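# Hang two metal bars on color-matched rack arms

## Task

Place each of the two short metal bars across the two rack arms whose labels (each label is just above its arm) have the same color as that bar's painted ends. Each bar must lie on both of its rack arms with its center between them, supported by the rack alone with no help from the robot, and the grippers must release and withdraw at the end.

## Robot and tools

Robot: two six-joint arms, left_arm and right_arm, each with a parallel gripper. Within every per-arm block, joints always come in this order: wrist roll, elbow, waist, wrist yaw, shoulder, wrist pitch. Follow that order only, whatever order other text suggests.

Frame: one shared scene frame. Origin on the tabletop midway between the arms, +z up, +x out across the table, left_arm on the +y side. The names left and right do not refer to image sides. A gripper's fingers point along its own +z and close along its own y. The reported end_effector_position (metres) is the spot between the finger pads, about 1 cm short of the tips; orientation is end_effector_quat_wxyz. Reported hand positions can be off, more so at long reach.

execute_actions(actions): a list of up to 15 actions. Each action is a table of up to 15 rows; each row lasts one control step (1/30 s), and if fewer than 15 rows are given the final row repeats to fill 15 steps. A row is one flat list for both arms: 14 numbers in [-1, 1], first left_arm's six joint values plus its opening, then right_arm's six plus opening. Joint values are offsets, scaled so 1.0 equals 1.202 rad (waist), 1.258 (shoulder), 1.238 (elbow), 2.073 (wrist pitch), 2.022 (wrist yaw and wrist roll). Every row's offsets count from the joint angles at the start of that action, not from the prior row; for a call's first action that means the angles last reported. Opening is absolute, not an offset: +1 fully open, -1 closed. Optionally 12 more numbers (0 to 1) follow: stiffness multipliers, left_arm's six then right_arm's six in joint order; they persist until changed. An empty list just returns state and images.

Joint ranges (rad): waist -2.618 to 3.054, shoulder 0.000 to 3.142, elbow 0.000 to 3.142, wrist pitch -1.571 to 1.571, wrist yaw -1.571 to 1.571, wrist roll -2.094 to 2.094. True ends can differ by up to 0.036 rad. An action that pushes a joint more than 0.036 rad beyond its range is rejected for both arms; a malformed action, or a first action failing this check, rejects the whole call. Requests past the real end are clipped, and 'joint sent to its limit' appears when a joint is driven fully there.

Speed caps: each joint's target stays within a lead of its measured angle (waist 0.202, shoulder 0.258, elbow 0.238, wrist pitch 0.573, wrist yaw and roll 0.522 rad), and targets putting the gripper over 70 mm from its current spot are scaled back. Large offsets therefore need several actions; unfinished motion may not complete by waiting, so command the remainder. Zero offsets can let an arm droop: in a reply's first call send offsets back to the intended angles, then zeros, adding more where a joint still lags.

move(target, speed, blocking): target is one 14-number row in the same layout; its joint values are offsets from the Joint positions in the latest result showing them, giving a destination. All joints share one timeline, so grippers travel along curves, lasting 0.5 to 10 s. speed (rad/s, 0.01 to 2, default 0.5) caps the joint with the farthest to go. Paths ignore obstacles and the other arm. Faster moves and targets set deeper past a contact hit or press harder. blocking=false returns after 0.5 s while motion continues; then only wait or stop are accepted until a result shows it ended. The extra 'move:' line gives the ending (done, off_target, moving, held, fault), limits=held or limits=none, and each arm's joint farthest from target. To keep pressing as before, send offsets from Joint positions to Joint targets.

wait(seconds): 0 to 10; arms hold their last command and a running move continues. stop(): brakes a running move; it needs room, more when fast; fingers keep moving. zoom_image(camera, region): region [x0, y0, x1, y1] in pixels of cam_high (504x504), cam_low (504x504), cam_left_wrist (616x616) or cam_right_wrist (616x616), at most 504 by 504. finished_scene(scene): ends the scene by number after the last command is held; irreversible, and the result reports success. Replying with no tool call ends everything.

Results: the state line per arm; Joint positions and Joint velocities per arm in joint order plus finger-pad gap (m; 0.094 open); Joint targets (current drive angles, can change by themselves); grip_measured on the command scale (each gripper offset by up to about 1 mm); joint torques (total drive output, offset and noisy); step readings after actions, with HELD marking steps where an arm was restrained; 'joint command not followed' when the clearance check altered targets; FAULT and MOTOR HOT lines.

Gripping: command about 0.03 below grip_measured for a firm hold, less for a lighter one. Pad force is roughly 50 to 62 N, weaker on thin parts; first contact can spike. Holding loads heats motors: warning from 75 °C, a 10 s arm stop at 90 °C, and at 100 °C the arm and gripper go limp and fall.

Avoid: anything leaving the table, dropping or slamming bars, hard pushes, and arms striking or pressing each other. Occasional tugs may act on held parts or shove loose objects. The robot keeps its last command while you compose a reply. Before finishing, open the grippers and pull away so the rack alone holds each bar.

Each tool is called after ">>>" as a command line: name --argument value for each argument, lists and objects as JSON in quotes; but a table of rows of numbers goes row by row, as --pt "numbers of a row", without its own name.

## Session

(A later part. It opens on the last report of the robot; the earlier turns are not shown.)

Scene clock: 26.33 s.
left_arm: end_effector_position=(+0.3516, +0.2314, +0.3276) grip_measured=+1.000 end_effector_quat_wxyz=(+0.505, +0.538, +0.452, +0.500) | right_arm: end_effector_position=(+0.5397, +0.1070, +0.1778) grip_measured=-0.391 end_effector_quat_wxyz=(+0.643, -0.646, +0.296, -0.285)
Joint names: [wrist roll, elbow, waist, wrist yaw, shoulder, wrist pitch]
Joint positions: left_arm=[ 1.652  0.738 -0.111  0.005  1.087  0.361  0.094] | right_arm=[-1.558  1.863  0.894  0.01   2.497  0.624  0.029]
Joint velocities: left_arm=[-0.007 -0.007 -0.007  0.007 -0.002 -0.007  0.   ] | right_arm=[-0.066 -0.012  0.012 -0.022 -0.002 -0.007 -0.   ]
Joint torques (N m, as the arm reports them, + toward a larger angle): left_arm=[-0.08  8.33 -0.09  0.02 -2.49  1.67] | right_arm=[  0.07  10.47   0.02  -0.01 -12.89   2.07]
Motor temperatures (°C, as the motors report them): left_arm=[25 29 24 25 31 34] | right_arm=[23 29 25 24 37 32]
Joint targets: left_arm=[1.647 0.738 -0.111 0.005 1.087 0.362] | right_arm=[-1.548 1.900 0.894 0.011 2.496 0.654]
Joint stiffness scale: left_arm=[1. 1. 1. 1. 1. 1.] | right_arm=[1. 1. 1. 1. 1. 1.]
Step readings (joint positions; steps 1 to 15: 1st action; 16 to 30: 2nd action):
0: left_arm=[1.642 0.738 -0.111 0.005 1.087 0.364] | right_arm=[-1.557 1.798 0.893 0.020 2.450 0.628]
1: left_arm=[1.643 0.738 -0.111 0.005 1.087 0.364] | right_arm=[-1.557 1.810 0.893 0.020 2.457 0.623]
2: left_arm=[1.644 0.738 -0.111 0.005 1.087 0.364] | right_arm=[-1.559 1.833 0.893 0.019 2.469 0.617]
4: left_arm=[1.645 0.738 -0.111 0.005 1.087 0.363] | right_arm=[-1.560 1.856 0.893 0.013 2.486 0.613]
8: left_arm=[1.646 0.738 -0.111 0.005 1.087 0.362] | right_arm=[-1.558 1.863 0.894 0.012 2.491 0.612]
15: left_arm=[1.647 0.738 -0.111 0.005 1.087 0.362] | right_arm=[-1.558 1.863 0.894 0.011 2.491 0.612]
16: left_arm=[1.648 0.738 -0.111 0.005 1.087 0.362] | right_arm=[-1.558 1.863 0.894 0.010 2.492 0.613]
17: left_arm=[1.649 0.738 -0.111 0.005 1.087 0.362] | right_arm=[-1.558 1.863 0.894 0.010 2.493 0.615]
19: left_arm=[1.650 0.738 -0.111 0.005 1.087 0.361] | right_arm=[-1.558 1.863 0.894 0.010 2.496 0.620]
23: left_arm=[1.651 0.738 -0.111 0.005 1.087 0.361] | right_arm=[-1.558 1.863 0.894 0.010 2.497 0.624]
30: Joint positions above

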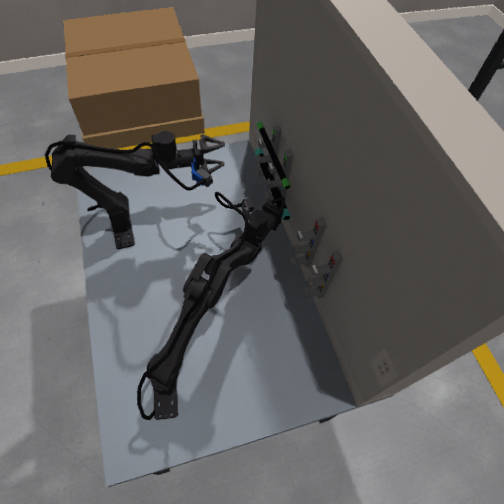

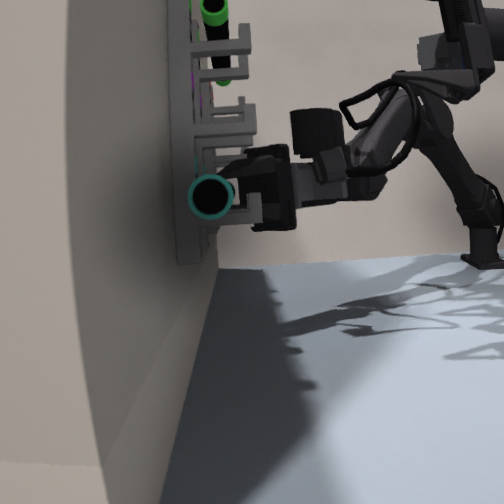

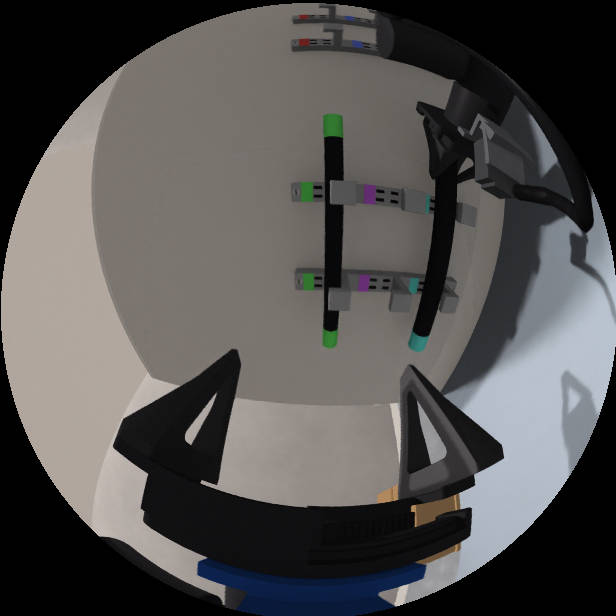

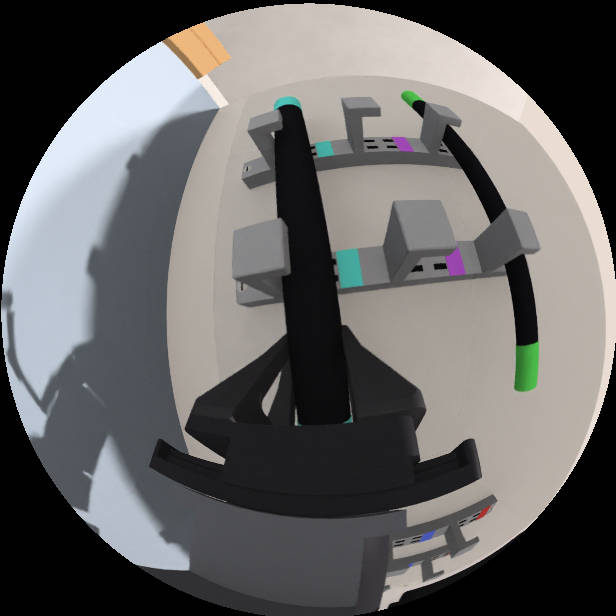

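>>> move --target '[0,0,0,0,0,0,1,0,0,0,0,0,0,0.2]'

>>> move --target '[0,0,0,0,0,0,1,0,-0.55,0,0,-0.33,0.13,0.2]'

Scene clock: 27.43 s.
left_arm: end_effector_position=(+0.3516, +0.2314, +0.3271) grip_measured=+1.000 end_effector_quat_wxyz=(+0.504, +0.540, +0.451, +0.501) | right_arm: end_effector_position=(+0.5397, +0.1070, +0.1778) grip_measured=+0.198 end_effector_quat_wxyz=(+0.643, -0.647, +0.294, -0.286)
Joint names: [wrist roll, elbow, waist, wrist yaw, shoulder, wrist pitch]
Joint positions: left_arm=[ 1.657  0.738 -0.111  0.005  1.087  0.359  0.094] | right_arm=[-1.563  1.863  0.894  0.01   2.497  0.624  0.056]
Joint velocities: left_arm=[ 0.022 -0.017  0.002  0.022 -0.032  0.022  0.   ] | right_arm=[-0.022  0.002  0.017 -0.007 -0.007 -0.037 -0.001]
Joint torques (N m, as the arm reports them, + toward a larger angle): left_arm=[-0.08  8.39  0.07 -0.01 -2.61  1.59] | right_arm=[  0.03   7.58   0.04  -0.02 -12.74   1.77]
Motor temperatures (°C, as the motors report them): left_arm=[25 29 24 25 31 34] | right_arm=[23 29 25 24 38 32]
Joint targets: left_arm=[1.652 0.738 -0.111 0.005 1.087 0.360] | right_arm=[-1.558 1.863 0.894 0.010 2.497 0.624]
Joint stiffness scale: left_arm=[1. 1. 1. 1. 1. 1.] | right_arm=[1. 1. 1. 1. 1. 1.]
move: done; limits=none; left_arm: farthest joint: the wrist roll, 0.005 radians from its target (0.000 radians at the start); right_arm: farthest joint: the wrist roll, 0.005 radians from its target (0.000 radians at the start)

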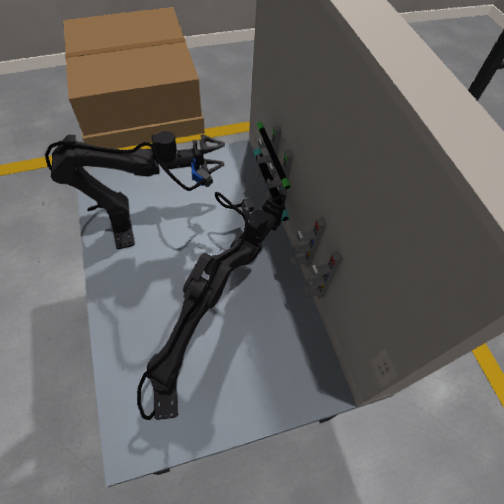

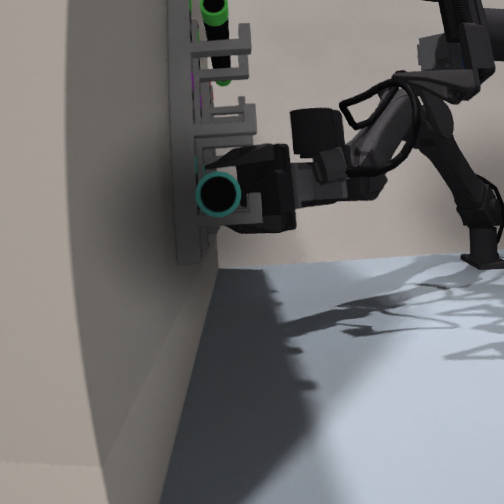

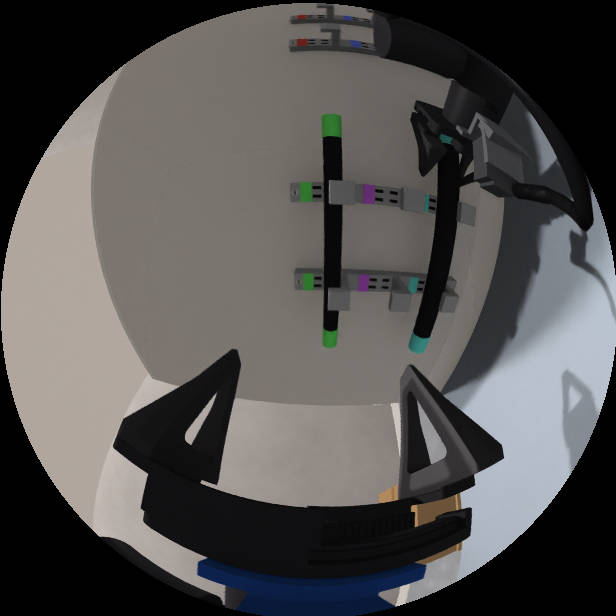

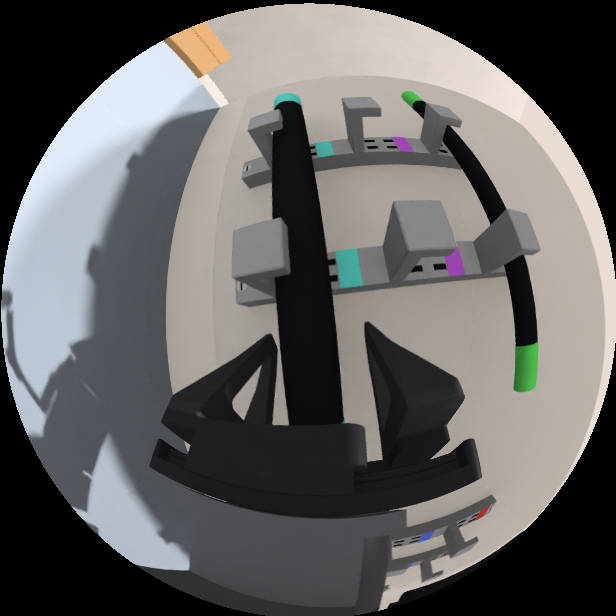

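Scene clock: 29.40 s.
left_arm: end_effector_position=(+0.3516, +0.2314, +0.3266) grip_measured=+1.000 end_effector_quat_wxyz=(+0.502, +0.542, +0.450, +0.502) | right_arm: end_effector_position=(+0.4575, +0.0327, +0.1850) grip_measured=+0.198 end_effector_quat_wxyz=(+0.638, -0.652, +0.294, -0.286)
Joint names: [wrist roll, elbow, waist, wrist yaw, shoulder, wrist pitch]
Joint positions: left_arm=[ 1.662  0.738 -0.111  0.005  1.087  0.357  0.094] | right_arm=[-1.568  1.202  0.894  0.01   2.104  0.88   0.056]
Joint velocities: left_arm=[ 0.037  0.007 -0.012  0.095 -0.012 -0.022  0.   ] | right_arm=[ 0.051  0.007  0.007 -0.037 -0.017 -0.007 -0.001]
Joint torques (N m, as the arm reports them, + toward a larger angle): left_arm=[-0.1   8.44 -0.04  0.04 -2.42  1.66] | right_arm=[  0.03   5.25   0.02  -0.02 -11.14   1.93]
Motor temperatures (°C, as the motors report them): left_arm=[25 29 24 25 30 34] | right_arm=[23 29 25 24 38 32]
Joint targets: left_arm=[1.657 0.738 -0.111 0.005 1.087 0.359] | right_arm=[-1.563 1.182 0.894 0.010 2.082 0.894]
Joint stiffness scale: left_arm=[1. 1. 1. 1. 1. 1.] | right_arm=[1. 1. 1. 1. 1. 1.]
move: off_target (right_arm); limits=none; left_arm: farthest joint: the wrist roll, 0.005 radians from its target (0.000 radians at the start); right_arm: farthest joint: the shoulder, 0.023 radians from its target (0.416 radians at the start)

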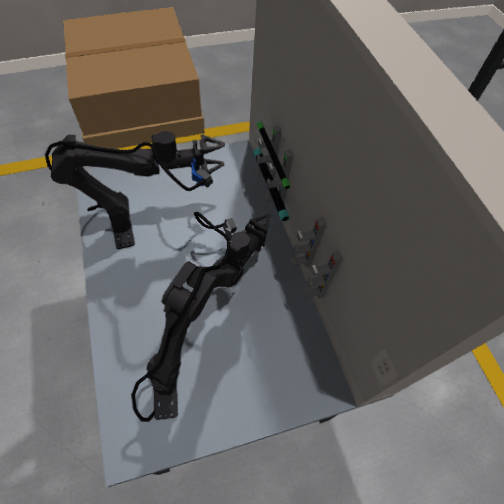

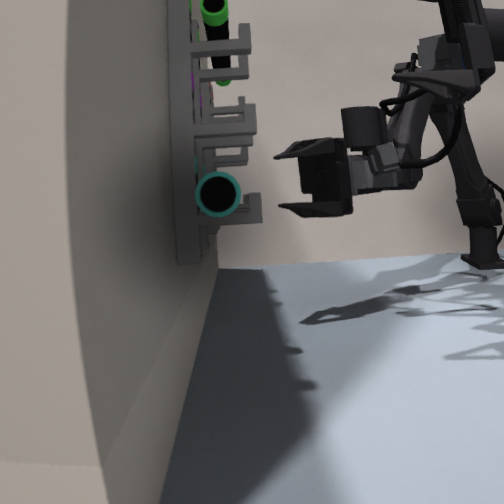

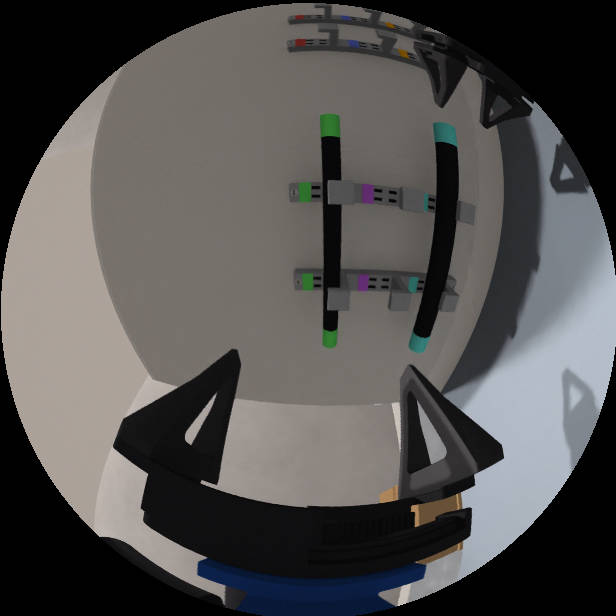

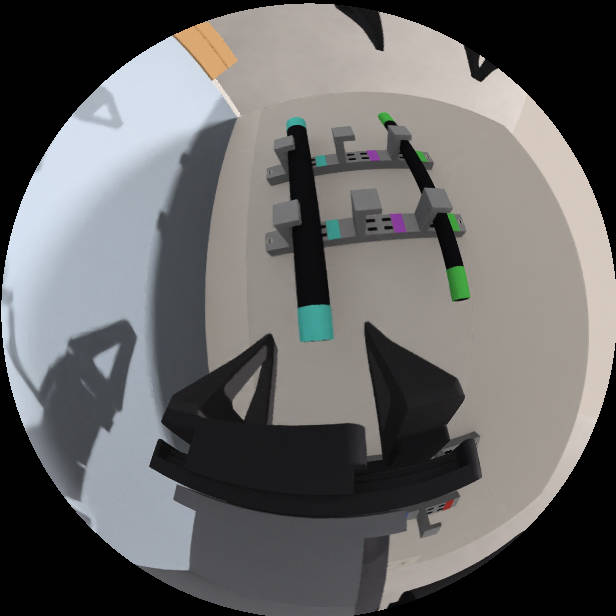

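>>> finished_scene --scene 2

The scene is finished: the task was done.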